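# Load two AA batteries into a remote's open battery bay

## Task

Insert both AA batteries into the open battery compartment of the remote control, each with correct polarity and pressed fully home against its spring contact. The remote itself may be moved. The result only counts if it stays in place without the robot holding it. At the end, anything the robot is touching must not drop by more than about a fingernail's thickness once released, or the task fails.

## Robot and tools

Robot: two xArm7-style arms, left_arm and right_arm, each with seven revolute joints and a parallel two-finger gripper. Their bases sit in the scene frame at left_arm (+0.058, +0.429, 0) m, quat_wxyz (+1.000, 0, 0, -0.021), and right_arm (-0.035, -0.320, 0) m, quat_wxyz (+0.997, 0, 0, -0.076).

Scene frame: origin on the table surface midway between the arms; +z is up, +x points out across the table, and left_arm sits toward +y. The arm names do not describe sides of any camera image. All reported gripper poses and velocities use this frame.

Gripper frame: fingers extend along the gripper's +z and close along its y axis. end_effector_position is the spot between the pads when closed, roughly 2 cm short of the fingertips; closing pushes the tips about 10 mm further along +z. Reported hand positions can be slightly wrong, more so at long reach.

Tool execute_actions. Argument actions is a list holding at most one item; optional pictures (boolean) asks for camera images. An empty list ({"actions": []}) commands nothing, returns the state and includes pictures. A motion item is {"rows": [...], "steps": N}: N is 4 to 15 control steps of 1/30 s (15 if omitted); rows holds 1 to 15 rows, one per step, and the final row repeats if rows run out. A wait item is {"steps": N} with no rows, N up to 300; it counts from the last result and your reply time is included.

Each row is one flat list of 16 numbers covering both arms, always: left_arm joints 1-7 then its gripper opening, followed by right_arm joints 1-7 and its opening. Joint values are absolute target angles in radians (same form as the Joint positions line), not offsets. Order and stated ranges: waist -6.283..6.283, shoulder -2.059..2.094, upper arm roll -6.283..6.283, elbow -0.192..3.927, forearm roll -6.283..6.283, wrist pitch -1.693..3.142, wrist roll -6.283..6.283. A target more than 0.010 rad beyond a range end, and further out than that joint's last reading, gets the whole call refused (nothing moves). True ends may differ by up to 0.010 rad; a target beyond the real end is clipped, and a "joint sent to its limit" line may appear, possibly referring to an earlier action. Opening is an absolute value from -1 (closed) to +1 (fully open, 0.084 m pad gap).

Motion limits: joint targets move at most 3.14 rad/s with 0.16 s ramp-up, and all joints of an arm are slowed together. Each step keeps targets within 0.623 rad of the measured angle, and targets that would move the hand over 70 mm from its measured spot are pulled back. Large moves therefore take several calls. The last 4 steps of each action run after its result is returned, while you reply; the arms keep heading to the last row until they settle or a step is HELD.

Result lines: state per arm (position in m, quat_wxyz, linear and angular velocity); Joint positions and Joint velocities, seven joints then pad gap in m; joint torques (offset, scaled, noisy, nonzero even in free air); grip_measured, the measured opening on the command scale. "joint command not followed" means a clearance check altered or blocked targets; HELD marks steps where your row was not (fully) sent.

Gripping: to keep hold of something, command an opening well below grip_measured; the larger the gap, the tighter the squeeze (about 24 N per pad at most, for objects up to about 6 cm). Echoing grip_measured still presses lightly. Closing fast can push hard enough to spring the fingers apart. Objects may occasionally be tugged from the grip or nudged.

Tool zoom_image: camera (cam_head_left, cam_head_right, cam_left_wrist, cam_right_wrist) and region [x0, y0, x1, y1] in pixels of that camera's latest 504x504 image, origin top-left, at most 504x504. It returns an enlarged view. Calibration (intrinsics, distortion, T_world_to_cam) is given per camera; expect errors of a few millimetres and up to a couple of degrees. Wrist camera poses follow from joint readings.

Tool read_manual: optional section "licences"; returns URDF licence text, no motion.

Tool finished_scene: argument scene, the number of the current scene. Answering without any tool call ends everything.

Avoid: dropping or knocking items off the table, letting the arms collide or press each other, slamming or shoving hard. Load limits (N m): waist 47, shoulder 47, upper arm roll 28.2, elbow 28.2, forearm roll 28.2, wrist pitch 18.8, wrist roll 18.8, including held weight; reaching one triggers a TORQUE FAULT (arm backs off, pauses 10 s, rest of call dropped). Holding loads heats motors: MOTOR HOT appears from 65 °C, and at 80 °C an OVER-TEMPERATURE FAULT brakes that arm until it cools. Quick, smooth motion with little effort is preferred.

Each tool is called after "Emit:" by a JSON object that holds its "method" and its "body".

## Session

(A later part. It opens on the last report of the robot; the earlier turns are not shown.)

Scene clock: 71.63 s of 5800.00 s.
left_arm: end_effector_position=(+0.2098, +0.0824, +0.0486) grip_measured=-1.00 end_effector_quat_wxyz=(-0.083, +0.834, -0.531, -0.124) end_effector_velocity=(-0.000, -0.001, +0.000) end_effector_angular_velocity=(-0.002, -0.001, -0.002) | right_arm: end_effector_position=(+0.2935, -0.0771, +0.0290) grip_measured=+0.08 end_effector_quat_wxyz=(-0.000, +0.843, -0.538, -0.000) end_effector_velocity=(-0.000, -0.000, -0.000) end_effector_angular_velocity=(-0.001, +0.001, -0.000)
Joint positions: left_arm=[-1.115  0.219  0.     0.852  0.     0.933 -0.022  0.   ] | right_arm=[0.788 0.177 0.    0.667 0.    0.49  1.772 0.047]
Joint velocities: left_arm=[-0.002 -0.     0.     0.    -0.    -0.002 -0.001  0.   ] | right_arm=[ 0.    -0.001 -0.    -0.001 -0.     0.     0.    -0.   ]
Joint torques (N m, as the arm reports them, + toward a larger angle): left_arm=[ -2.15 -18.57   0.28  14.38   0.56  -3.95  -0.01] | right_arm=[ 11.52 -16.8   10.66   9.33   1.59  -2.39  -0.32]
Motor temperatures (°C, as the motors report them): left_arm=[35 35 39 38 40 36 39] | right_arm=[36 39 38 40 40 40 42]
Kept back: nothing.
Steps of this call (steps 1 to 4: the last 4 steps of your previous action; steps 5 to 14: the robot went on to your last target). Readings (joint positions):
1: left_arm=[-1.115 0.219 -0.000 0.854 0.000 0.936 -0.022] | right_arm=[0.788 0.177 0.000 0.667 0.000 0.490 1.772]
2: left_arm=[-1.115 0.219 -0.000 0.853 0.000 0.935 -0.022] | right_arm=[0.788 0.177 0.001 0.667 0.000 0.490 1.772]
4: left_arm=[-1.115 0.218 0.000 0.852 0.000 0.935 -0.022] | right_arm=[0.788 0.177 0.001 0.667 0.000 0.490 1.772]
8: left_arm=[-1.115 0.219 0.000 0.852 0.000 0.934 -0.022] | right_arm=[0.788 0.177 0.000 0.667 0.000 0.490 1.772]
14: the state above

Emit:
{"method": "execute_actions", "body": {"actions": [{"rows":[[-1.115,0.2170,0,0.8489,0,0.9320,-0.022,-1,0.788,0.1768,0,0.6669,0,0.4901,1.772,-0.25],[-1.115,0.2170,0,0.8489,0,0.9320,-0.022,-1,0.788,0.1768,0,0.6669,0,0.4901,1.772,-0.25],[-1.115,0.2152,0,0.8463,0,0.9313,-0.022,-1,0.788,0.1768,0,0.6669,0,0.4901,1.772,-0.25],[-1.115,0.2152,0,0.8463,0,0.9313,-0.022,-1,0.788,0.1768,0,0.6669,0,0.4901,1.772,-0.25],[-1.115,0.2134,0,0.8438,0,0.9305,-0.022,-1,0.788,0.1768,0,0.6669,0,0.4901,1.772,-0.25]],"steps":15}], "pictures": true}}

Scene clock: 72.63 s of 5800.00 s.
left_arm: end_effector_position=(+0.2094, +0.0834, +0.0489) grip_measured=-1.00 end_effector_quat_wxyz=(-0.082, +0.834, -0.531, -0.123) end_effector_velocity=(-0.000, +0.001, -0.001) end_effector_angular_velocity=(+0.003, +0.002, +0.002) | right_arm: end_effector_position=(+0.2933, -0.0770, +0.0290) grip_measured=+0.08 end_effector_quat_wxyz=(+0.000, +0.843, -0.538, -0.000) end_effector_velocity=(-0.001, +0.000, -0.000) end_effector_angular_velocity=(-0.001, +0.001, +0.003)
Joint positions: left_arm=[-1.115  0.213 -0.     0.845 -0.     0.93  -0.022  0.   ] | right_arm=[0.788 0.177 0.001 0.667 0.    0.49  1.772 0.047]
Joint velocities: left_arm=[ 0.     0.002  0.    -0.001 -0.001  0.001 -0.     0.   ] | right_arm=[ 0.002  0.001  0.    -0.    -0.002  0.001  0.     0.   ]
Joint torques (N m, as the arm reports them, + toward a larger angle): left_arm=[ -1.87 -17.69   0.25  13.2    0.71  -3.     0.1 ] | right_arm=[  9.01 -16.82   8.25   9.5    1.23  -2.46  -0.24]
Motor temperatures (°C, as the motors report them): left_arm=[35 35 39 38 40 36 39] | right_arm=[36 39 38 40 40 40 42]
Steps of this call (steps 1 to 15: the robot went on to your last target; steps 16 to 19: nothing new was sent; steps 20 to 30: the first 11 steps of this action). Readings (joint positions):
20: left_arm=[-1.115 0.219 0.000 0.851 0.000 0.933 -0.022] | right_arm=[0.788 0.177 0.000 0.667 0.000 0.490 1.772]
21: left_arm=[-1.115 0.218 0.000 0.850 -0.000 0.933 -0.022] | right_arm=[0.788 0.177 0.000 0.667 0.000 0.490 1.772]
23: left_arm=[-1.115 0.216 -0.000 0.849 -0.000 0.931 -0.022] | right_arm=[0.788 0.177 0.000 0.667 0.000 0.490 1.772]
27: left_arm=[-1.115 0.213 -0.000 0.845 -0.000 0.930 -0.022] | right_arm=[0.788 0.177 0.001 0.667 0.000 0.490 1.772]
30: the state above
camera_calibration (this result's frames):
cam_left_wrist: T_world_to_cam=[[-0.902765, -0.430111, -0.0044469, 0.256203], [-0.413673, 0.865338, 0.282956, 0.0708823], [-0.117854, 0.257282, -0.959123, 0.180807], [0, 0, 0, 1]] pos_world=[0.281922, 0.00233996, 0.154499]
cam_right_wrist: T_world_to_cam=[[-0.913077, -0.407503, 0.0152371, 0.266384], [-0.407696, 0.913026, -0.0129502, 0.257237], [-0.00863467, -0.0180366, -0.9998, 0.163159], [0, 0, 0, 1]] pos_world=[0.349512, -0.123369, 0.162399]

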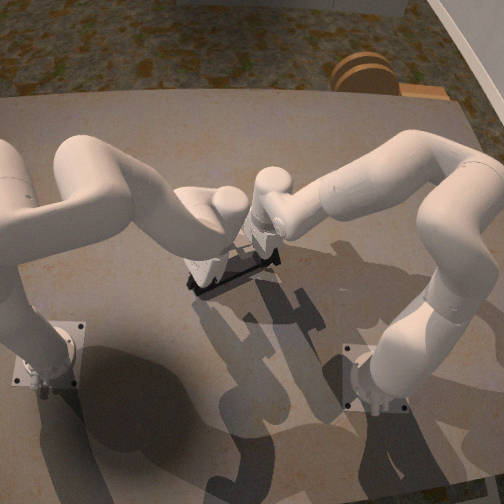

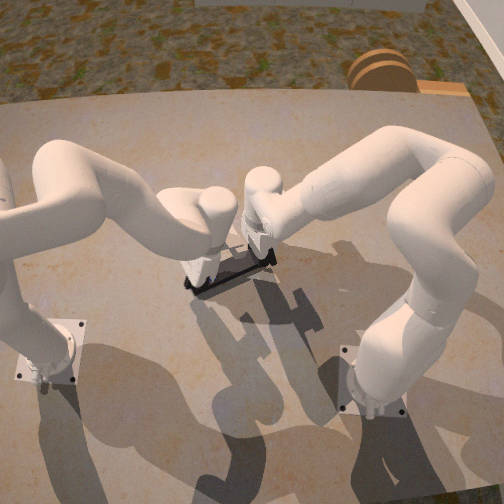

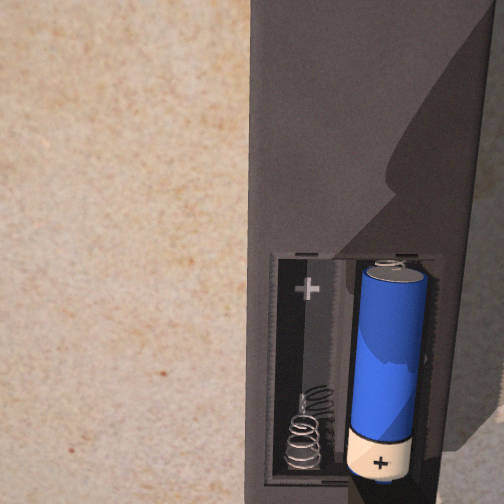

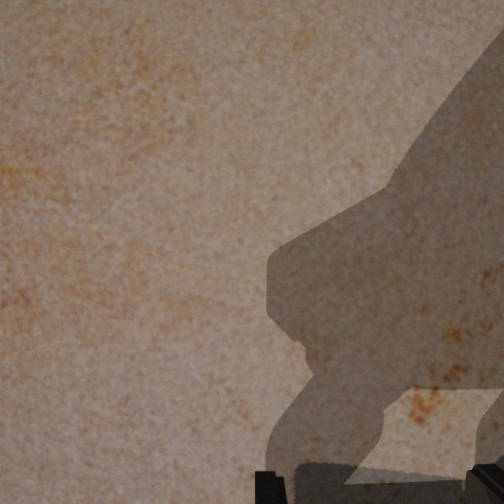

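Emit:
{"method": "execute_actions", "body": {"actions": [{"rows":[[-1.115,0.2157,0,0.8433,0,0.9277,-0.022,-1,0.788,0.1768,0,0.6669,0,0.4901,1.772,-0.25],[-1.115,0.2157,0,0.8433,0,0.9277,-0.022,-1,0.788,0.1768,0,0.6669,0,0.4901,1.772,-0.25],[-1.115,0.2157,0,0.8433,0,0.9277,-0.022,-1,0.788,0.1768,0,0.6669,0,0.4901,1.772,-0.25],[-1.115,0.2180,0,0.8428,0,0.9250,-0.022,-1,0.788,0.1768,0,0.6669,0,0.4901,1.772,-0.25],[-1.115,0.2180,0,0.8428,0,0.9250,-0.022,-1,0.788,0.1768,0,0.6669,0,0.4901,1.772,-0.25],[-1.115,0.2180,0,0.8428,0,0.9250,-0.022,-1,0.788,0.1768,0,0.6669,0,0.4901,1.772,-0.25],[-1.115,0.2203,0,0.8424,0,0.9222,-0.022,-1,0.788,0.1768,0,0.6669,0,0.4901,1.772,-0.25],[-1.115,0.2203,0,0.8424,0,0.9222,-0.022,-1,0.788,0.1768,0,0.6669,0,0.4901,1.772,-0.25],[-1.115,0.2203,0,0.8424,0,0.9222,-0.022,-1,0.788,0.1768,0,0.6669,0,0.4901,1.772,-0.25],[-1.115,0.2220,0,0.8420,0,0.9201,-0.022,-1,0.788,0.1768,0,0.6669,0,0.4901,1.772,-0.25]],"steps":15}]}}

Emit:
{"method": "execute_actions", "body": {"actions": [{"steps":5}], "pictures": true}}

Scene clock: 74.17 s of 5800.00 s.
left_arm: end_effector_position=(+0.2090, +0.0844, +0.0451) grip_measured=-1.00 end_effector_quat_wxyz=(-0.083, +0.834, -0.531, -0.124) end_effector_velocity=(-0.001, +0.002, -0.010) end_effector_angular_velocity=(+0.005, +0.001, +0.001) | right_arm: end_effector_position=(+0.2935, -0.0772, +0.0290) grip_measured=+0.08 end_effector_quat_wxyz=(-0.000, +0.843, -0.538, -0.000) end_effector_velocity=(+0.001, +0.000, +0.000) end_effector_angular_velocity=(+0.001, -0.001, -0.000)
Joint positions: left_arm=[-1.115  0.221  0.     0.842  0.     0.921 -0.022  0.   ] | right_arm=[0.788 0.177 0.    0.667 0.    0.49  1.772 0.047]
Joint velocities: left_arm=[ 0.     0.021 -0.    -0.006  0.001 -0.022 -0.001  0.   ] | right_arm=[ 0.    -0.    -0.     0.001  0.    -0.    -0.    -0.   ]
Joint torques (N m, as the arm reports them, + toward a larger angle): left_arm=[ -1.89 -17.73   0.24  12.2    0.71  -2.41   0.24] | right_arm=[  5.67 -16.76   4.82   9.57   1.02  -2.52  -0.21]
Motor temperatures (°C, as the motors report them): left_arm=[35 35 39 38 40 36 39] | right_arm=[36 39 38 40 40 40 42]
Steps of this call (steps 1 to 4: the last 4 steps of your previous action; steps 5 to 15: the robot went on to your last target; steps 16 to 35: nothing new was sent; steps 36 to 46: the first 11 steps of this action). Readings (joint positions):
36: left_arm=[-1.115 0.213 -0.000 0.844 -0.000 0.930 -0.022] | right_arm=[0.788 0.177 0.000 0.667 0.000 0.490 1.772]
37: left_arm=[-1.115 0.214 -0.000 0.844 0.000 0.929 -0.022] | right_arm=[0.788 0.177 0.000 0.667 0.000 0.490 1.772]
39: left_arm=[-1.115 0.216 0.000 0.843 -0.000 0.928 -0.022] | right_arm=[0.788 0.177 0.000 0.667 0.000 0.490 1.772]
43: left_arm=[-1.115 0.219 0.000 0.843 0.000 0.924 -0.022] | right_arm=[0.788 0.177 0.000 0.667 0.000 0.490 1.772]
46: the state above

Scene clock: 74.33 s of 5800.00 s.
left_arm: end_effector_position=(+0.2090, +0.0844, +0.0449) grip_measured=-1.00 end_effector_quat_wxyz=(-0.083, +0.834, -0.531, -0.124) end_effector_velocity=(+0.000, +0.000, -0.000) end_effector_angular_velocity=(-0.001, -0.000, -0.001) | right_arm: end_effector_position=(+0.2936, -0.0772, +0.0290) grip_measured=+0.08 end_effector_quat_wxyz=(-0.000, +0.843, -0.538, -0.000) end_effector_velocity=(-0.001, -0.000, -0.000) end_effector_angular_velocity=(-0.001, +0.001, +0.001)
Joint positions: left_arm=[-1.115  0.222  0.     0.842  0.     0.921 -0.022  0.   ] | right_arm=[0.788 0.177 0.    0.667 0.    0.49  1.772 0.047]
Joint velocities: left_arm=[ 0.001 -0.    -0.    -0.     0.001 -0.001  0.002  0.   ] | right_arm=[ 0.001  0.    -0.    -0.001 -0.    -0.    -0.    -0.   ]
Joint torques (N m, as the arm reports them, + toward a larger angle): left_arm=[ -1.68 -17.28   0.34  12.14   0.57  -2.63   0.09] | right_arm=[  5.44 -16.88   4.6    9.56   1.05  -2.54  -0.18]
Motor temperatures (°C, as the motors report them): left_arm=[35 35 39 38 40 36 39] | right_arm=[36 39 38 40 40 40 42]
Kept back: nothing.
Steps of this call (steps 1 to 4: the last 4 steps of your previous action; step 5: the robot went on to your last target). Readings (joint positions):
1: left_arm=[-1.115 0.222 0.000 0.842 0.000 0.921 -0.022] | right_arm=[0.788 0.177 0.000 0.667 0.000 0.490 1.772]
2: left_arm=[-1.115 0.222 0.000 0.842 0.000 0.921 -0.022] | right_arm=[0.788 0.177 0.000 0.667 0.000 0.490 1.772]
4: left_arm=[-1.115 0.222 0.000 0.842 0.000 0.921 -0.022] | right_arm=[0.788 0.177 0.000 0.667 0.000 0.490 1.772]
5: the state above
camera_calibration (this result's frames):
cam_left_wrist: T_world_to_cam=[[-0.902751, -0.430139, -0.00454031, 0.25624], [-0.413411, 0.86463, 0.285495, 0.0709323], [-0.118877, 0.259608, -0.95837, 0.176627], [0, 0, 0, 1]] pos_world=[0.281642, 0.00303484, 0.150187]
cam_right_wrist: T_world_to_cam=[[-0.913378, -0.406834, 0.0150489, 0.266671], [-0.407025, 0.913324, -0.013028, 0.257383], [-0.00844427, -0.0180248, -0.999802, 0.16311], [0, 0, 0, 1]] pos_world=[0.34971, -0.123643, 0.162417]

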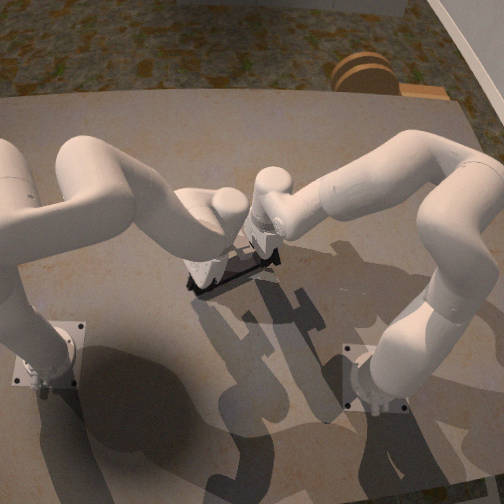

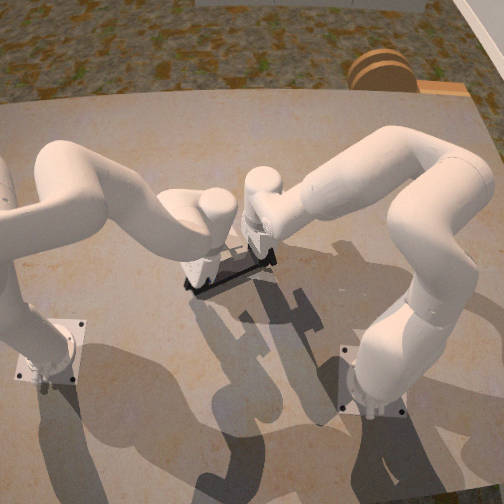

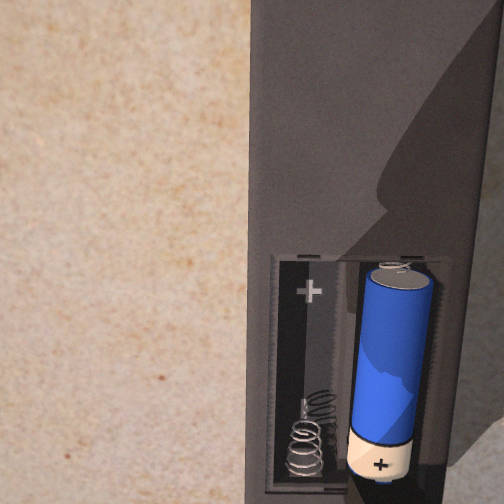

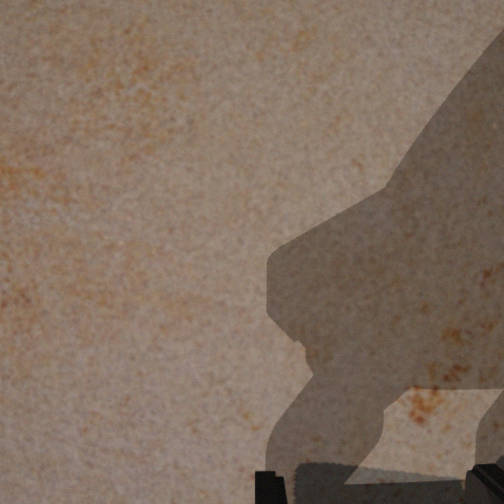

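Emit:
{"method": "execute_actions", "body": {"actions": [{"rows":[[-1.115,0.2193,0,0.8382,0,0.9190,-0.022,-1,0.788,0.1768,0,0.6669,0,0.4901,1.772,-0.25],[-1.115,0.2193,0,0.8382,0,0.9190,-0.022,-1,0.788,0.1768,0,0.6669,0,0.4901,1.772,-0.25],[-1.115,0.2166,0,0.8344,0,0.9179,-0.022,-1,0.788,0.1768,0,0.6669,0,0.4901,1.772,-0.25],[-1.115,0.2166,0,0.8344,0,0.9179,-0.022,-1,0.788,0.1768,0,0.6669,0,0.4901,1.772,-0.25],[-1.115,0.2120,0,0.8311,0,0.9191,-0.022,-1,0.788,0.1768,0,0.6669,0,0.4901,1.772,-0.25],[-1.115,0.2120,0,0.8311,0,0.9191,-0.022,-1,0.788,0.1768,0,0.6669,0,0.4901,1.772,-0.25],[-1.115,0.2075,0,0.8277,0,0.9202,-0.022,-1,0.788,0.1768,0,0.6669,0,0.4901,1.772,-0.25],[-1.115,0.2075,0,0.8277,0,0.9202,-0.022,-1,0.788,0.1768,0,0.6669,0,0.4901,1.772,-0.25],[-1.115,0.2020,0,0.8235,0,0.9215,-0.022,-1,0.788,0.1768,0,0.6669,0,0.4901,1.772,-0.25]],"steps":15}]}}

Emit:
{"method": "execute_actions", "body": {"actions": [{"rows":[[-1.115,0.1191,0,0.8122,0,0.9931,-0.022,-1,0.788,0.1768,0,0.6669,0,0.4901,1.772,-0.25]],"steps":15}], "pictures": true}}

Scene clock: 75.17 s of 5800.00 s.
left_arm: end_effector_position=(+0.2075, +0.0877, +0.0476) grip_measured=-1.00 end_effector_quat_wxyz=(-0.082, +0.834, -0.532, -0.123) end_effector_velocity=(-0.001, +0.003, +0.013) end_effector_angular_velocity=(-0.016, -0.006, +0.001) | right_arm: end_effector_position=(+0.2933, -0.0767, +0.0290) grip_measured=+0.08 end_effector_quat_wxyz=(-0.000, +0.843, -0.538, -0.000) end_effector_velocity=(-0.005, +0.007, -0.000) end_effector_angular_velocity=(+0.002, +0.001, +0.019)
Joint positions: left_arm=[-1.115  0.203 -0.     0.826 -0.     0.92  -0.022  0.   ] | right_arm=[0.788 0.177 0.001 0.667 0.    0.49  1.772 0.047]
Joint velocities: left_arm=[ 0.001 -0.052 -0.    -0.025 -0.001  0.01   0.001  0.   ] | right_arm=[ 0.006  0.001  0.012  0.001 -0.     0.    -0.    -0.   ]
Joint torques (N m, as the arm reports them, + toward a larger angle): left_arm=[ -1.79 -15.68   0.18  10.69   0.56  -1.49   0.11] | right_arm=[  3.11 -17.32   2.4    9.28   0.68  -2.09  -0.24]
Motor temperatures (°C, as the motors report them): left_arm=[35 35 39 38 40 36 39] | right_arm=[36 39 38 40 40 40 42]
Steps of this call (steps 1 to 14: the robot went on to your last target; steps 15 to 25: the first 11 steps of this action). Readings (joint positions):
15: left_arm=[-1.115 0.222 0.000 0.842 0.000 0.920 -0.022] | right_arm=[0.788 0.177 -0.000 0.667 -0.000 0.490 1.772]
16: left_arm=[-1.115 0.221 0.000 0.841 0.000 0.919 -0.022] | right_arm=[0.788 0.177 -0.000 0.667 -0.000 0.490 1.772]
18: left_arm=[-1.115 0.218 -0.000 0.838 -0.000 0.917 -0.022] | right_arm=[0.788 0.177 -0.000 0.667 0.000 0.490 1.772]
22: left_arm=[-1.115 0.211 -0.000 0.831 -0.000 0.918 -0.022] | right_arm=[0.788 0.177 0.000 0.667 0.000 0.490 1.772]
25: the state above

Scene clock: 75.67 s of 5800.00 s.
left_arm: end_effector_position=(+0.2040, +0.0959, +0.0746) grip_measured=-1.00 end_effector_quat_wxyz=(-0.083, +0.834, -0.531, -0.125) end_effector_velocity=(-0.005, +0.014, -0.012) end_effector_angular_velocity=(+0.043, +0.019, +0.003) | right_arm: end_effector_position=(+0.2934, -0.0769, +0.0291) grip_measured=+0.08 end_effector_quat_wxyz=(-0.000, +0.843, -0.538, -0.000) end_effector_velocity=(+0.001, -0.002, -0.000) end_effector_angular_velocity=(-0.001, +0.000, -0.007)
Joint positions: left_arm=[-1.115  0.12   0.     0.812 -0.     0.993 -0.022  0.   ] | right_arm=[0.788 0.177 0.001 0.667 0.    0.49  1.772 0.047]
Joint velocities: left_arm=[ 0.001  0.02   0.001 -0.019 -0.001  0.008  0.     0.   ] | right_arm=[-0.002  0.    -0.005 -0.    -0.001  0.     0.001  0.   ]
Joint torques (N m, as the arm reports them, + toward a larger angle): left_arm=[ -1.83 -15.93   0.19  10.13   0.58  -0.56   0.14] | right_arm=[  0.35 -17.15  -0.57   8.97   0.32  -1.8   -0.35]
Motor temperatures (°C, as the motors report them): left_arm=[35 35 39 38 40 36 39] | right_arm=[36 39 38 40 40 40 42]
Steps of this call (steps 1 to 4: the last 4 steps of your previous action; steps 5 to 15: the first 11 steps of this action). Readings (joint positions):
5: left_arm=[-1.115 0.201 -0.000 0.825 -0.000 0.921 -0.022] | right_arm=[0.789 0.177 0.001 0.667 0.000 0.490 1.772]
6: left_arm=[-1.115 0.195 0.000 0.823 -0.000 0.928 -0.022] | right_arm=[0.789 0.177 0.001 0.667 0.000 0.490 1.772]
8: left_arm=[-1.115 0.148 0.000 0.815 -0.000 0.970 -0.022] | right_arm=[0.789 0.177 0.002 0.667 0.000 0.490 1.772]
12: left_arm=[-1.115 0.115 -0.000 0.817 0.000 0.990 -0.022] | right_arm=[0.789 0.177 0.001 0.667 0.000 0.490 1.772]
15: the state above
camera_calibration (this result's frames):
cam_left_wrist: T_world_to_cam=[[-0.902721, -0.430203, -0.00454763, 0.256778], [-0.413434, 0.864513, 0.285815, 0.0504217], [-0.119027, 0.259892, -0.958274, 0.20152], [0, 0, 0, 1]] pos_world=[0.276632, 0.0145032, 0.179868]
cam_right_wrist: T_world_to_cam=[[-0.913142, -0.407371, 0.0148755, 0.266569], [-0.407557, 0.913089, -0.0128781, 0.257207], [-0.00833651, -0.0178222, -0.999806, 0.163153], [0, 0, 0, 1]] pos_world=[0.349602, -0.123353, 0.162469]

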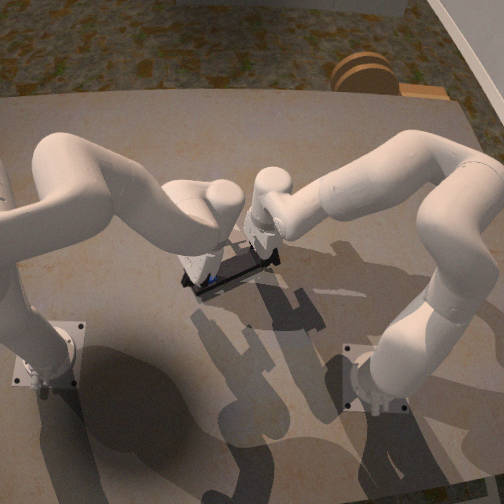

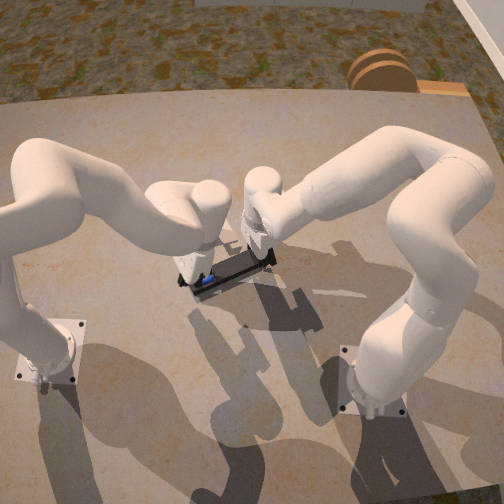

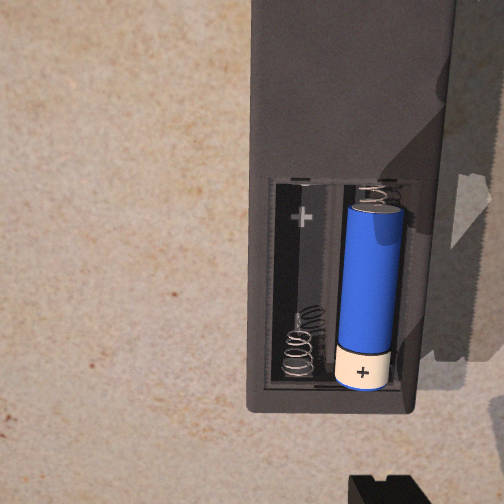

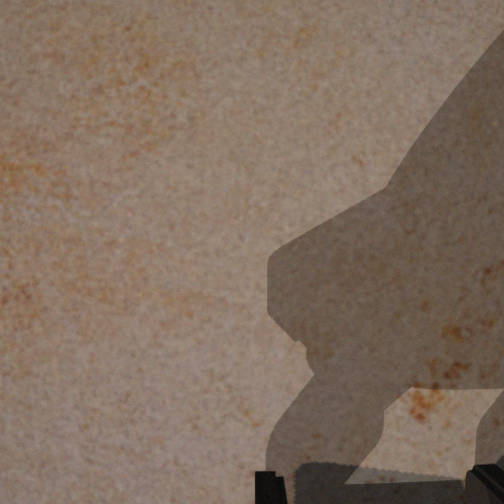

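Emit:
{"method": "execute_actions", "body": {"actions": [{"rows":[[-1.117,0.0361,0,0.6458,0,0.6097,-0.022,-1,0.788,0.1768,0,0.6669,0,0.4901,1.772,-0.25],[-1.117,0.0361,0,0.6458,0,0.6097,-0.022,-1,0.788,0.1768,0,0.6669,0,0.4901,1.772,-0.25],[-1.117,0.0361,0,0.6458,0,0.6097,-0.022,-1,0.788,0.1768,0,0.6669,0,0.4901,1.772,-0.25],[-1.117,0.0361,0,0.6458,0,0.6097,-0.022,-1,0.788,0.1768,0,0.6669,0,0.4901,1.772,-0.25],[-1.117,0.0361,0,0.6458,0,0.6097,-0.022,-1,0.788,0.1768,0,0.6669,0,0.4901,1.772,-0.25],[-1.117,0.0361,0,0.6458,0,0.6097,-0.022,-1,0.788,0.1768,0,0.6669,0,0.4901,1.772,-0.25],[-1.117,0.0361,0,0.6458,0,0.6097,-0.022,-1,0.788,0.1768,0,0.6669,0,0.4901,1.772,-0.25],[-1.117,0.0361,0,0.6458,0,0.6097,-0.022,-1,0.788,0.1768,0,0.6669,0,0.4901,1.772,-0.25],[-1.117,0.0361,0,0.6458,0,0.6097,-0.022,-1,0.788,0.1768,0,0.6669,0,0.4901,1.772,-0.25],[-1.117,0.0361,0,0.6458,0,0.6097,-0.022,-1,0.788,0.1768,0,0.6669,0,0.4901,1.772,-0.25],[-1.117,0.0765,0,0.6380,0,0.5615,-0.022,-1,0.788,0.1768,0,0.6669,0,0.4901,1.772,-0.25]],"steps":15}]}}

Emit:
{"method": "execute_actions", "body": {"actions": [{"rows":[[-1.117,0.0765,0,0.6380,0,0.5615,-0.022,-1,0.788,0.1768,0,0.6669,0,0.4901,1.772,-0.25],[-1.117,0.0850,0,0.6369,0,0.5520,-0.022,-1,0.788,0.1768,0,0.6669,0,0.4901,1.772,-0.25],[-1.117,0.0906,0,0.6362,0,0.5456,-0.022,-1,0.788,0.1768,0,0.6669,0,0.4901,1.772,-0.25],[-1.117,0.0934,0,0.6359,0,0.5424,-0.022,-1,0.788,0.1768,0,0.6669,0,0.4901,1.772,-0.25],[-1.117,0.0963,0,0.6355,0,0.5392,-0.022,-1,0.788,0.1768,0,0.6669,0,0.4901,1.772,-0.25],[-1.117,0.0991,0,0.6352,0,0.5361,-0.022,-1,0.788,0.1768,0,0.6669,0,0.4901,1.772,-0.25],[-1.117,0.1019,0,0.6348,0,0.5329,-0.022,-1,0.788,0.1768,0,0.6669,0,0.4901,1.772,-0.25],[-1.117,0.1048,0,0.6344,0,0.5297,-0.022,-1,0.788,0.1768,0,0.6669,0,0.4901,1.772,-0.25],[-1.117,0.1076,0,0.6341,0,0.5265,-0.022,-1,0.788,0.1768,0,0.6669,0,0.4901,1.772,-0.25],[-1.117,0.1104,0,0.6337,0,0.5233,-0.022,-1,0.788,0.1768,0,0.6669,0,0.4901,1.772,-0.25],[-1.117,0.1132,0,0.6334,0,0.5202,-0.022,-1,0.788,0.1768,0,0.6669,0,0.4901,1.772,-0.25]],"steps":15}], "pictures": true}}

Scene clock: 76.97 s of 5800.00 s.
left_arm: end_effector_position=(+0.2170, +0.0639, +0.0698) grip_measured=-1.00 end_effector_quat_wxyz=(-0.001, +0.843, -0.538, -0.002) end_effector_velocity=(+0.015, -0.030, -0.008) end_effector_angular_velocity=(-0.130, -0.057, +0.004) | right_arm: end_effector_position=(+0.2936, -0.0773, +0.0290) grip_measured=+0.08 end_effector_quat_wxyz=(-0.000, +0.843, -0.538, -0.000) end_effector_velocity=(-0.000, +0.001, +0.000) end_effector_angular_velocity=(+0.000, -0.001, +0.001)
Joint positions: left_arm=[-1.117  0.036 -0.     0.646  0.     0.614 -0.022  0.   ] | right_arm=[0.788 0.177 0.    0.667 0.    0.49  1.772 0.047]
Joint velocities: left_arm=[ 0.001  0.042  0.003 -0.02   0.001 -0.203 -0.001  0.   ] | right_arm=[ 0.001  0.     0.     0.001 -0.    -0.     0.001  0.   ]
Joint torques (N m, as the arm reports them, + toward a larger angle): left_arm=[-1.68 -9.83  0.38  9.67  0.57 -1.37  0.13] | right_arm=[  0.26 -17.17  -0.56   8.8    0.45  -1.79  -0.39]
Motor temperatures (°C, as the motors report them): left_arm=[35 35 39 38 40 36 39] | right_arm=[36 39 38 40 40 40 42]
Steps of this call (steps 1 to 4: the last 4 steps of your previous action; steps 5 to 15: the robot went on to your last target; steps 16 to 28: nothing new was sent; steps 29 to 39: the first 11 steps of this action). Readings (joint positions):
29: left_arm=[-1.115 0.119 0.000 0.812 -0.000 0.992 -0.022] | right_arm=[0.788 0.177 0.000 0.667 0.000 0.490 1.772]
30: left_arm=[-1.115 0.117 0.000 0.808 -0.000 0.983 -0.022] | right_arm=[0.788 0.177 0.000 0.667 0.000 0.490 1.772]
32: left_arm=[-1.115 0.103 0.000 0.779 -0.000 0.912 -0.022] | right_arm=[0.788 0.177 0.000 0.667 0.000 0.490 1.772]
36: left_arm=[-1.117 0.046 -0.000 0.666 0.000 0.661 -0.022] | right_arm=[0.788 0.177 0.000 0.667 0.000 0.490 1.772]
39: the state above

Scene clock: 77.47 s of 5800.00 s.
left_arm: end_effector_position=(+0.2182, +0.0623, +0.0448) grip_measured=-1.00 end_effector_quat_wxyz=(+0.001, +0.843, -0.538, +0.001) end_effector_velocity=(-0.002, -0.003, -0.032) end_effector_angular_velocity=(-0.008, -0.004, -0.009) | right_arm: end_effector_position=(+0.2936, -0.0775, +0.0290) grip_measured=+0.08 end_effector_quat_wxyz=(+0.000, +0.843, -0.538, -0.000) end_effector_velocity=(-0.000, +0.000, -0.000) end_effector_angular_velocity=(-0.000, -0.000, +0.000)
Joint positions: left_arm=[-1.117  0.107  0.001  0.635  0.     0.526 -0.022  0.   ] | right_arm=[ 0.788  0.177 -0.     0.667 -0.     0.49   1.772  0.047]
Joint velocities: left_arm=[-0.003  0.09  -0.005 -0.014  0.001 -0.113  0.001  0.   ] | right_arm=[ 0.001 -0.     0.    -0.    -0.001 -0.     0.001  0.   ]
Joint torques (N m, as the arm reports them, + toward a larger angle): left_arm=[ -2.44 -12.96  -0.37   7.77   0.43  -0.49   0.03] | right_arm=[  0.3  -17.13  -0.32   8.99   0.47  -1.82  -0.24]
Motor temperatures (°C, as the motors report them): left_arm=[35 35 39 38 40 36 39] | right_arm=[36 39 38 40 40 40 42]
Steps of this call (steps 1 to 4: the last 4 steps of your previous action; steps 5 to 15: the first 11 steps of this action). Readings (joint positions):
5: left_arm=[-1.117 0.079 0.000 0.636 -0.000 0.565 -0.022] | right_arm=[0.788 0.177 0.000 0.667 0.000 0.490 1.772]
6: left_arm=[-1.117 0.079 0.000 0.636 -0.000 0.563 -0.022] | right_arm=[0.788 0.177 0.000 0.667 0.000 0.490 1.772]
8: left_arm=[-1.117 0.085 0.000 0.638 0.000 0.552 -0.022] | right_arm=[0.788 0.177 0.000 0.667 0.000 0.490 1.772]
12: left_arm=[-1.117 0.099 0.000 0.636 0.000 0.536 -0.022] | right_arm=[0.788 0.177 -0.000 0.667 -0.000 0.490 1.772]
15: the state above
camera_calibration (this result's frames):
cam_left_wrist: T_world_to_cam=[[-0.903248, -0.429093, 0.00468897, 0.254735], [-0.429115, 0.903145, -0.0137673, 0.108298], [0.00167265, -0.0144474, -0.999894, 0.176035], [0, 0, 0, 1]] pos_world=[0.276267, 0.0140394, 0.176313]
cam_right_wrist: T_world_to_cam=[[-0.913516, -0.406516, 0.0152759, 0.266678], [-0.406712, 0.913461, -0.0131873, 0.257557], [-0.00859309, -0.0182597, -0.999796, 0.163095], [0, 0, 0, 1]] pos_world=[0.349768, -0.123882, 0.162384]

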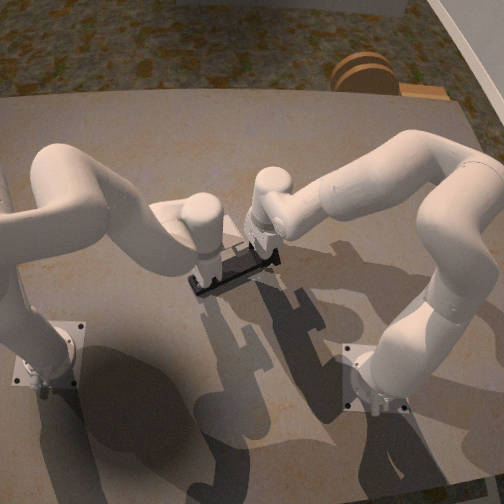

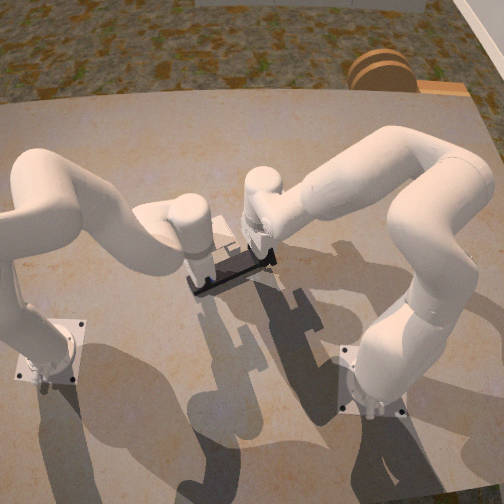

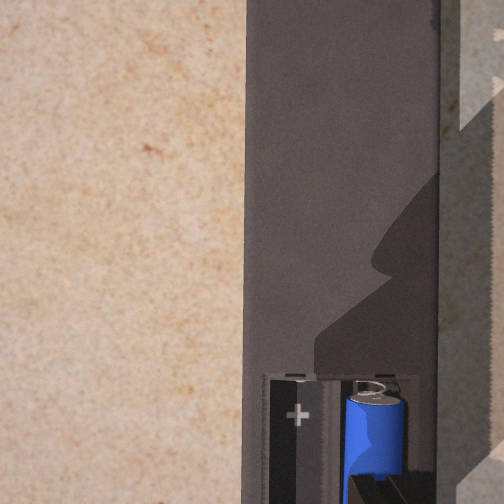

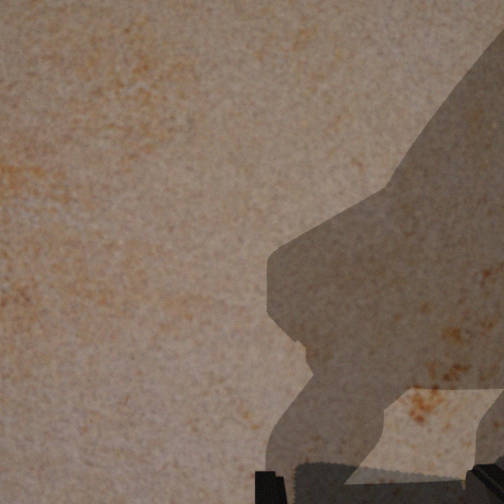

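Emit:
{"method": "execute_actions", "body": {"actions": [{"rows":[[-1.117,0.1132,0,0.6334,0,0.5202,-0.022,-1,0.788,0.1768,0,0.6669,0,0.4901,1.772,-0.25],[-1.117,0.1132,0,0.6334,0,0.5202,-0.022,-1,0.788,0.1768,0,0.6669,0,0.4901,1.772,-0.25],[-1.117,0.1160,0,0.6330,0,0.5170,-0.022,-1,0.788,0.1768,0,0.6669,0,0.4901,1.772,-0.25],[-1.117,0.1160,0,0.6330,0,0.5170,-0.022,-1,0.788,0.1768,0,0.6669,0,0.4901,1.772,-0.25],[-1.117,0.1189,0,0.6327,0,0.5138,-0.022,-1,0.788,0.1768,0,0.6669,0,0.4901,1.772,-0.25]],"steps":12}], "pictures": true}}

Scene clock: 77.97 s of 5800.00 s.
left_arm: end_effector_position=(+0.2173, +0.0629, +0.0406) grip_measured=-1.00 end_effector_quat_wxyz=(+0.000, +0.843, -0.538, +0.000) end_effector_velocity=(+0.000, +0.000, -0.000) end_effector_angular_velocity=(-0.001, -0.001, -0.002) | right_arm: end_effector_position=(+0.2936, -0.0773, +0.0290) grip_measured=+0.08 end_effector_quat_wxyz=(+0.000, +0.843, -0.538, -0.000) end_effector_velocity=(-0.001, +0.000, -0.000) end_effector_angular_velocity=(-0.001, +0.001, +0.000)
Joint positions: left_arm=[-1.117  0.118 -0.     0.633 -0.     0.515 -0.022  0.   ] | right_arm=[0.788 0.177 0.    0.667 0.    0.49  1.772 0.047]
Joint velocities: left_arm=[-0.    -0.001  0.001 -0.003  0.001 -0.003  0.001  0.   ] | right_arm=[ 0.001  0.     0.    -0.001  0.001  0.     0.     0.   ]
Joint torques (N m, as the arm reports them, + toward a larger angle): left_arm=[-3.02 -8.89 -0.39  6.07  0.65 -0.69  0.2 ] | right_arm=[  0.38 -17.18  -0.39   9.11   0.49  -1.89  -0.29]
Motor temperatures (°C, as the motors report them): left_arm=[35 35 39 38 40 36 39] | right_arm=[36 39 38 40 40 40 42]
Steps of this call (steps 1 to 4: the last 4 steps of your previous action; steps 5 to 7: the robot went on to your last target; steps 8 to 15: the first 8 steps of this action). Readings (joint positions):
8: left_arm=[-1.117 0.111 0.000 0.635 0.000 0.520 -0.022] | right_arm=[0.788 0.177 -0.000 0.667 -0.000 0.490 1.772]
9: left_arm=[-1.117 0.112 0.000 0.635 0.000 0.520 -0.022] | right_arm=[0.788 0.177 -0.000 0.667 -0.000 0.490 1.772]
11: left_arm=[-1.117 0.113 0.000 0.635 0.000 0.518 -0.022] | right_arm=[0.788 0.177 -0.000 0.667 -0.000 0.490 1.772]
15: the state above
camera_calibration (this result's frames):
cam_left_wrist: T_world_to_cam=[[-0.903812, -0.427904, 0.00478145, 0.254222], [-0.42793, 0.903738, -0.0115232, 0.106919], [0.000609633, -0.0124609, -0.999922, 0.171908], [0, 0, 0, 1]] pos_world=[0.275418, 0.0142975, 0.171911]
cam_right_wrist: T_world_to_cam=[[-0.913467, -0.406632, 0.015136, 0.266689], [-0.406825, 0.913413, -0.0130405, 0.257383], [-0.00852274, -0.0180697, -0.9998, 0.163103], [0, 0, 0, 1]] pos_world=[0.349712, -0.123705, 0.16239]

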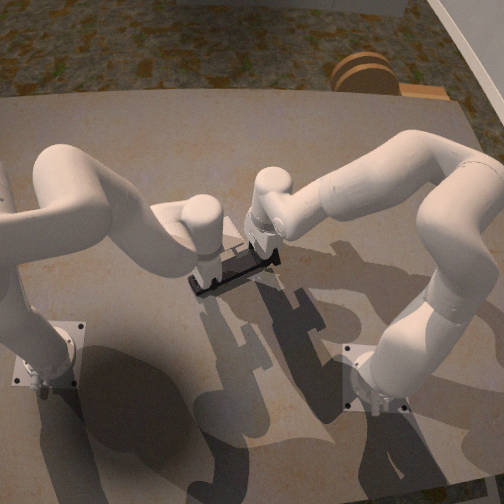

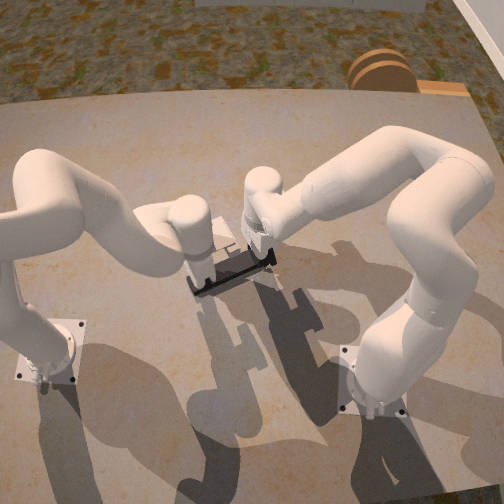

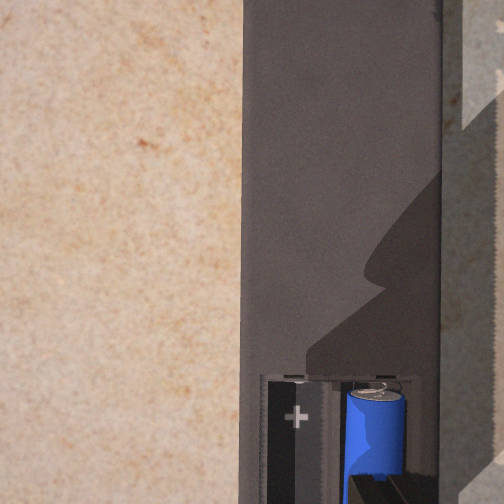

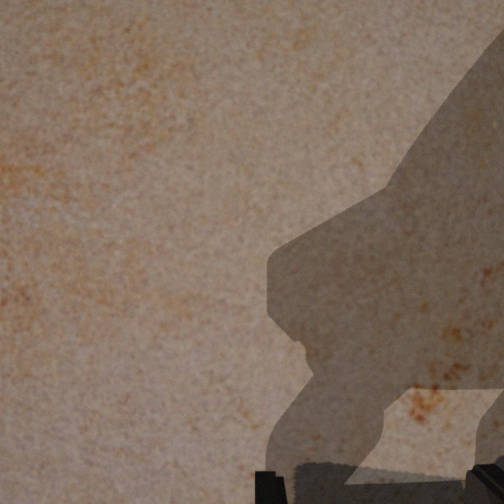

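Emit:
{"method": "execute_actions", "body": {"actions": [{"rows":[[-1.117,0.0765,0,0.6380,0,0.5615,-0.022,-1,0.788,0.1768,0,0.6669,0,0.4901,1.772,-0.25],[-1.117,0.0361,0,0.6458,0,0.6097,-0.022,-1,0.788,0.1768,0,0.6669,0,0.4901,1.772,-0.25],[-1.117,0.0361,0,0.6458,0,0.6097,-0.022,-1,0.788,0.1768,0,0.6669,0,0.4901,1.772,-0.25],[-1.117,0.0361,0,0.6458,0,0.6097,-0.022,-1,0.788,0.1768,0,0.6669,0,0.4901,1.772,-0.25],[-1.188,-0.279,0,0.492,0,0.771,-0.096,0.2,0.788,0.1768,0,0.6669,0,0.4901,1.772,-0.25]],"steps":15}]}}

Emit:
{"method": "execute_actions", "body": {"actions": [{"steps":10}], "pictures": true}}

Scene clock: 78.50 s of 5800.00 s.
left_arm: end_effector_position=(+0.1778, +0.0997, +0.1139) grip_measured=+0.11 end_effector_quat_wxyz=(+0.000, +0.842, -0.539, +0.001) end_effector_velocity=(-0.191, +0.140, +0.216) end_effector_angular_velocity=(-0.181, -0.084, -0.097) | right_arm: end_effector_position=(+0.2937, -0.0773, +0.0291) grip_measured=+0.08 end_effector_quat_wxyz=(-0.000, +0.843, -0.538, +0.000) end_effector_velocity=(+0.000, -0.000, -0.000) end_effector_angular_velocity=(+0.000, +0.000, -0.001)
Joint positions: left_arm=[-1.177 -0.229 -0.002  0.517 -0.     0.745 -0.083  0.049] | right_arm=[0.788 0.177 0.    0.667 0.    0.49  1.772 0.047]
Joint velocities: left_arm=[-0.324 -1.343 -0.062 -0.577 -0.001  0.568 -0.286  0.212] | right_arm=[-0.001  0.001  0.     0.     0.    -0.     0.    -0.   ]
Joint torques (N m, as the arm reports them, + toward a larger angle): left_arm=[ 6.63  5.46  4.   10.73  0.54 -1.28  0.61] | right_arm=[  0.38 -17.14  -0.54   8.91   0.53  -1.85  -0.33]
Motor temperatures (°C, as the motors report them): left_arm=[35 35 39 38 40 36 39] | right_arm=[36 39 38 40 40 40 42]
Steps of this call (steps 1 to 4: the last 4 steps of your previous action; step 5: the robot went on to your last target; steps 6 to 16: the first 11 steps of this action). Readings (joint positions):
6: left_arm=[-1.117 0.117 -0.000 0.633 -0.000 0.515 -0.022] | right_arm=[0.788 0.177 0.000 0.667 0.000 0.490 1.772]
7: left_arm=[-1.117 0.112 -0.000 0.633 -0.000 0.524 -0.022] | right_arm=[0.788 0.177 0.000 0.667 0.000 0.490 1.772]
9: left_arm=[-1.117 0.073 -0.001 0.632 -0.000 0.578 -0.022] | right_arm=[0.788 0.177 0.000 0.667 0.000 0.490 1.772]
13: left_arm=[-1.134 -0.046 0.002 0.604 -0.000 0.660 -0.042] | right_arm=[0.788 0.177 0.000 0.667 0.000 0.490 1.772]
16: the state above

Scene clock: 78.83 s of 5800.00 s.
left_arm: end_effector_position=(+0.1716, +0.1085, +0.1192) grip_measured=+0.19 end_effector_quat_wxyz=(-0.001, +0.844, -0.537, -0.001) end_effector_velocity=(-0.000, -0.004, +0.005) end_effector_angular_velocity=(-0.015, -0.006, -0.003) | right_arm: end_effector_position=(+0.2936, -0.0773, +0.0290) grip_measured=+0.08 end_effector_quat_wxyz=(-0.000, +0.843, -0.538, +0.000) end_effector_velocity=(-0.000, +0.000, -0.000) end_effector_angular_velocity=(-0.001, +0.001, +0.001)
Joint positions: left_arm=[-1.188 -0.277  0.     0.492  0.     0.771 -0.096  0.052] | right_arm=[ 0.788  0.177 -0.     0.667  0.     0.49   1.772  0.047]
Joint velocities: left_arm=[-0.001 -0.01  -0.004  0.005 -0.001 -0.    -0.002  0.   ] | right_arm=[ 0.001  0.    -0.    -0.     0.     0.001 -0.     0.   ]
Joint torques (N m, as the arm reports them, + toward a larger angle): left_arm=[-1.83 -9.3   0.2  10.34  0.79 -0.98  0.09] | right_arm=[  0.22 -16.95  -0.53   8.98   0.35  -1.76  -0.35]
Motor temperatures (°C, as the motors report them): left_arm=[35 35 39 38 40 36 39] | right_arm=[36 39 38 40 40 40 42]
Kept back: nothing.
Steps of this call (steps 1 to 4: the last 4 steps of your previous action; steps 5 to 10: the robot went on to your last target). Readings (joint positions):
1: left_arm=[-1.185 -0.264 -0.004 0.502 -0.000 0.759 -0.090] | right_arm=[0.788 0.177 0.000 0.667 0.000 0.490 1.772]
2: left_arm=[-1.188 -0.278 -0.004 0.496 -0.000 0.766 -0.093] | right_arm=[0.788 0.177 0.000 0.667 0.000 0.490 1.772]
4: left_arm=[-1.189 -0.280 -0.001 0.492 0.000 0.770 -0.095] | right_arm=[0.788 0.177 0.000 0.667 0.000 0.490 1.772]
8: left_arm=[-1.187 -0.276 0.001 0.491 -0.000 0.771 -0.096] | right_arm=[0.788 0.177 -0.000 0.667 0.000 0.490 1.772]
10: the state above
camera_calibration (this result's frames):
cam_left_wrist: T_world_to_cam=[[-0.901995, -0.431722, 0.00458961, 0.232165], [-0.431746, 0.901955, -0.00856781, 0.0475648], [-0.000440707, -0.00970966, -0.999953, 0.250987], [0, 0, 0, 1]] pos_world=[0.230058, 0.0597665, 0.250317]
cam_right_wrist: T_world_to_cam=[[-0.913525, -0.406507, 0.0149868, 0.266788], [-0.406696, 0.91347, -0.0130524, 0.257433], [-0.00838413, -0.0180188, -0.999802, 0.163116], [0, 0, 0, 1]] pos_world=[0.349782, -0.123767, 0.162445]

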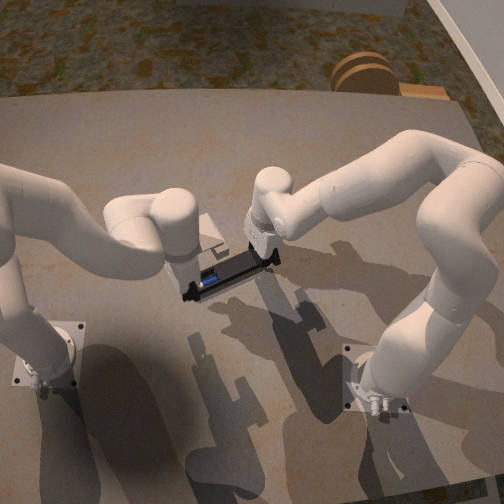

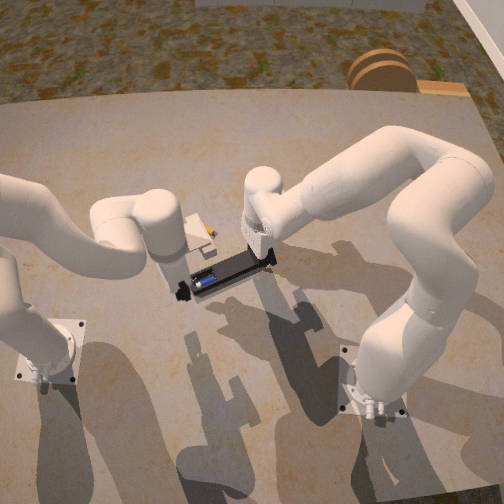

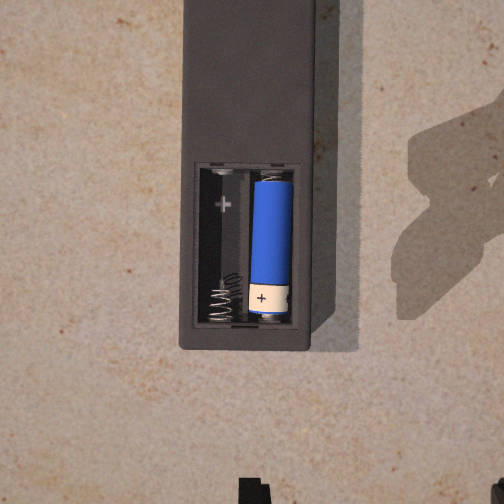

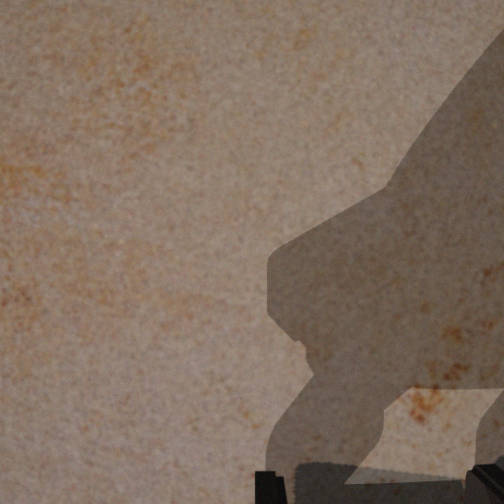

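Emit:
{"method": "execute_actions", "body": {"actions": [{"rows":[[-0.764,0.10,0,0.95,0,0.85,1.324,0.2,0.788,0.1768,0,0.6669,0,0.4901,1.772,-0.25],[-0.764,0.10,0,0.95,0,0.85,1.324,0.2,0.788,0.1768,0,0.6669,0,0.4901,1.772,-0.25],[-0.764,0.10,0,0.95,0,0.85,1.324,0.2,0.788,0.1768,0,0.6669,0,0.4901,1.772,-0.25],[-0.764,0.10,0,0.95,0,0.85,1.324,0.2,0.788,0.1768,0,0.6669,0,0.4901,1.772,-0.25],[-0.764,0.10,0,0.95,0,0.85,1.324,0.2,0.788,0.1768,0,0.6669,0,0.4901,1.772,-0.25],[-0.764,0.10,0,0.95,0,0.85,1.324,0.2,0.788,0.1768,0,0.6669,0,0.4901,1.772,-0.25],[-0.764,0.10,0,0.95,0,0.85,1.324,0.2,0.788,0.1768,0,0.6669,0,0.4901,1.772,-0.25],[-0.764,0.10,0,0.95,0,0.85,1.324,0.2,0.788,0.1768,0,0.6669,0,0.4901,1.772,-0.25],[-0.764,0.2122,0,0.9858,0,0.7736,1.324,0.2,0.788,0.1768,0,0.6669,0,0.4901,1.772,-0.25]],"steps":15}]}}

Emit:
{"method": "execute_actions", "body": {"actions": [{"steps":15}], "pictures": true}}

Scene clock: 80.70 s of 5800.00 s.
left_arm: end_effector_position=(+0.3060, +0.0805, +0.1310) grip_measured=+0.19 end_effector_quat_wxyz=(+0.000, +0.765, -0.643, +0.001) end_effector_velocity=(+0.439, -0.054, -0.095) end_effector_angular_velocity=(+0.029, +0.010, -1.616) | right_arm: end_effector_position=(+0.2936, -0.0774, +0.0290) grip_measured=+0.08 end_effector_quat_wxyz=(-0.000, +0.843, -0.538, -0.000) end_effector_velocity=(+0.000, +0.000, +0.000) end_effector_angular_velocity=(-0.000, +0.000, -0.000)
Joint positions: left_arm=[-0.91  -0.014  0.001  0.801  0.     0.812  0.447  0.052] | right_arm=[ 0.788  0.177 -0.     0.667 -0.     0.49   1.772  0.047]
Joint velocities: left_arm=[ 0.752  1.121  0.01   0.994  0.001 -0.097  2.378 -0.   ] | right_arm=[ 0. -0. -0.  0. -0.  0.  0. -0.]
Joint torques (N m, as the arm reports them, + toward a larger angle): left_arm=[ -4.38 -10.28   0.     7.66   0.73  -0.75   0.71] | right_arm=[  0.35 -17.    -0.4    8.81   0.44  -1.71  -0.3 ]
Motor temperatures (°C, as the motors report them): left_arm=[36 35 39 38 40 36 39] | right_arm=[36 39 38 40 40 40 42]
Steps of this call (steps 1 to 30: the robot went on to your last target; steps 31 to 45: nothing new was sent; steps 46 to 56: the first 11 steps of this action). Readings (joint positions):
46: left_arm=[-1.188 -0.279 -0.000 0.492 -0.000 0.771 -0.095] | right_arm=[0.788 0.177 -0.000 0.667 -0.000 0.490 1.772]
47: left_arm=[-1.183 -0.274 -0.001 0.497 -0.000 0.773 -0.086] | right_arm=[0.788 0.177 -0.000 0.667 0.000 0.490 1.772]
49: left_arm=[-1.139 -0.234 -0.006 0.545 -0.000 0.782 -0.015] | right_arm=[0.788 0.177 -0.000 0.667 -0.000 0.490 1.772]
53: left_arm=[-0.997 -0.108 0.001 0.701 0.000 0.806 0.226] | right_arm=[0.788 0.177 -0.000 0.667 -0.000 0.490 1.772]
56: the state above

Scene clock: 81.20 s of 5800.00 s.
left_arm: end_effector_position=(+0.3917, +0.0786, +0.1006) grip_measured=+0.19 end_effector_quat_wxyz=(-0.000, -0.484, +0.875, -0.000) end_effector_velocity=(-0.001, -0.006, +0.004) end_effector_angular_velocity=(-0.009, -0.005, -0.022) | right_arm: end_effector_position=(+0.2936, -0.0774, +0.0290) grip_measured=+0.08 end_effector_quat_wxyz=(-0.000, +0.843, -0.538, -0.000) end_effector_velocity=(+0.000, +0.001, +0.000) end_effector_angular_velocity=(+0.001, -0.002, +0.001)
Joint positions: left_arm=[-0.765  0.211 -0.002  0.985 -0.     0.774  1.323  0.052] | right_arm=[ 0.788  0.177 -0.     0.667 -0.     0.49   1.772  0.047]
Joint velocities: left_arm=[-0.004 -0.001 -0.006  0.007 -0.002 -0.001  0.013  0.   ] | right_arm=[ 0.     0.     0.     0.001 -0.001 -0.001  0.     0.   ]
Joint torques (N m, as the arm reports them, + toward a larger angle): left_arm=[ -0.94 -17.63   0.78  10.31   0.55  -0.84   0.14] | right_arm=[  0.36 -16.99  -0.52   8.88   0.4   -1.74  -0.37]
Motor temperatures (°C, as the motors report them): left_arm=[36 35 39 38 40 36 39] | right_arm=[36 39 38 40 40 40 42]
Kept back: nothing.
Steps of this call (steps 1 to 4: the last 4 steps of your previous action; steps 5 to 15: the robot went on to your last target). Readings (joint positions):
1: left_arm=[-0.886 0.023 0.001 0.832 0.000 0.808 0.530] | right_arm=[0.788 0.177 -0.000 0.667 -0.000 0.490 1.772]
2: left_arm=[-0.864 0.060 0.001 0.860 0.000 0.802 0.621] | right_arm=[0.788 0.177 -0.000 0.667 -0.000 0.490 1.772]
4: left_arm=[-0.824 0.121 0.002 0.907 0.000 0.791 0.821] | right_arm=[0.788 0.177 -0.000 0.667 -0.000 0.490 1.772]
8: left_arm=[-0.777 0.193 0.001 0.967 0.000 0.778 1.198] | right_arm=[0.788 0.177 -0.000 0.667 -0.000 0.490 1.772]
15: the state above
camera_calibration (this result's frames):
cam_left_wrist: T_world_to_cam=[[-0.85148, 0.524373, 0.00394984, 0.322979], [0.524305, 0.851455, -0.0113555, -0.200789], [-0.00931761, -0.00759804, -0.999928, 0.235471], [0, 0, 0, 1]] pos_world=[0.382479, 0.0033906, 0.231898]
cam_right_wrist: T_world_to_cam=[[-0.913513, -0.406531, 0.0150734, 0.266748], [-0.406722, 0.913458, -0.0130746, 0.257445], [-0.00845372, -0.0180745, -0.999801, 0.163111], [0, 0, 0, 1]] pos_world=[0.349765, -0.123776, 0.162423]

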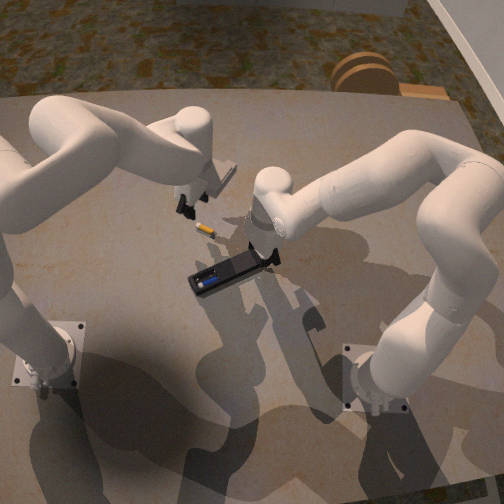

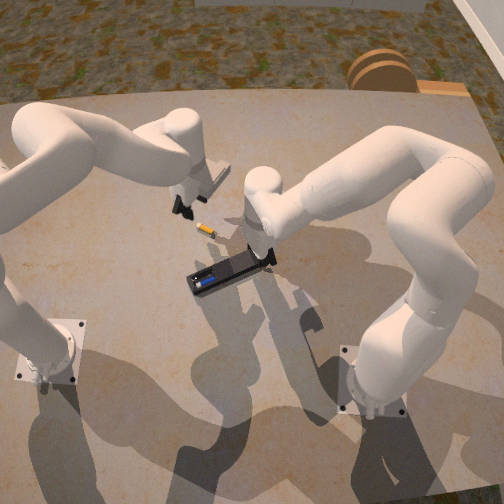

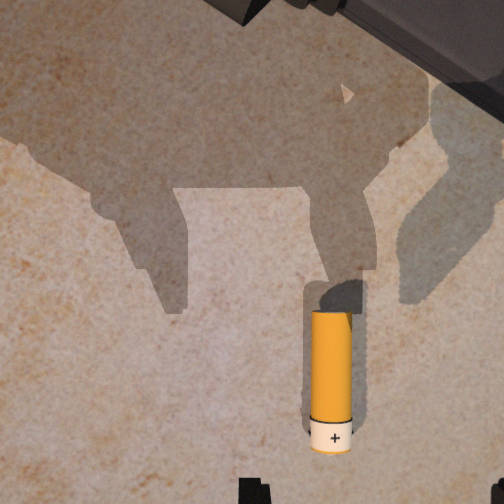

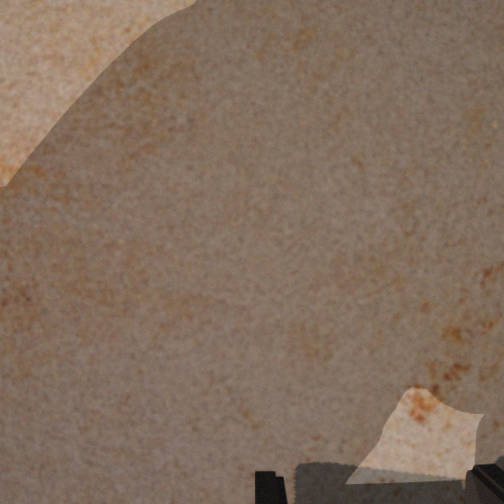

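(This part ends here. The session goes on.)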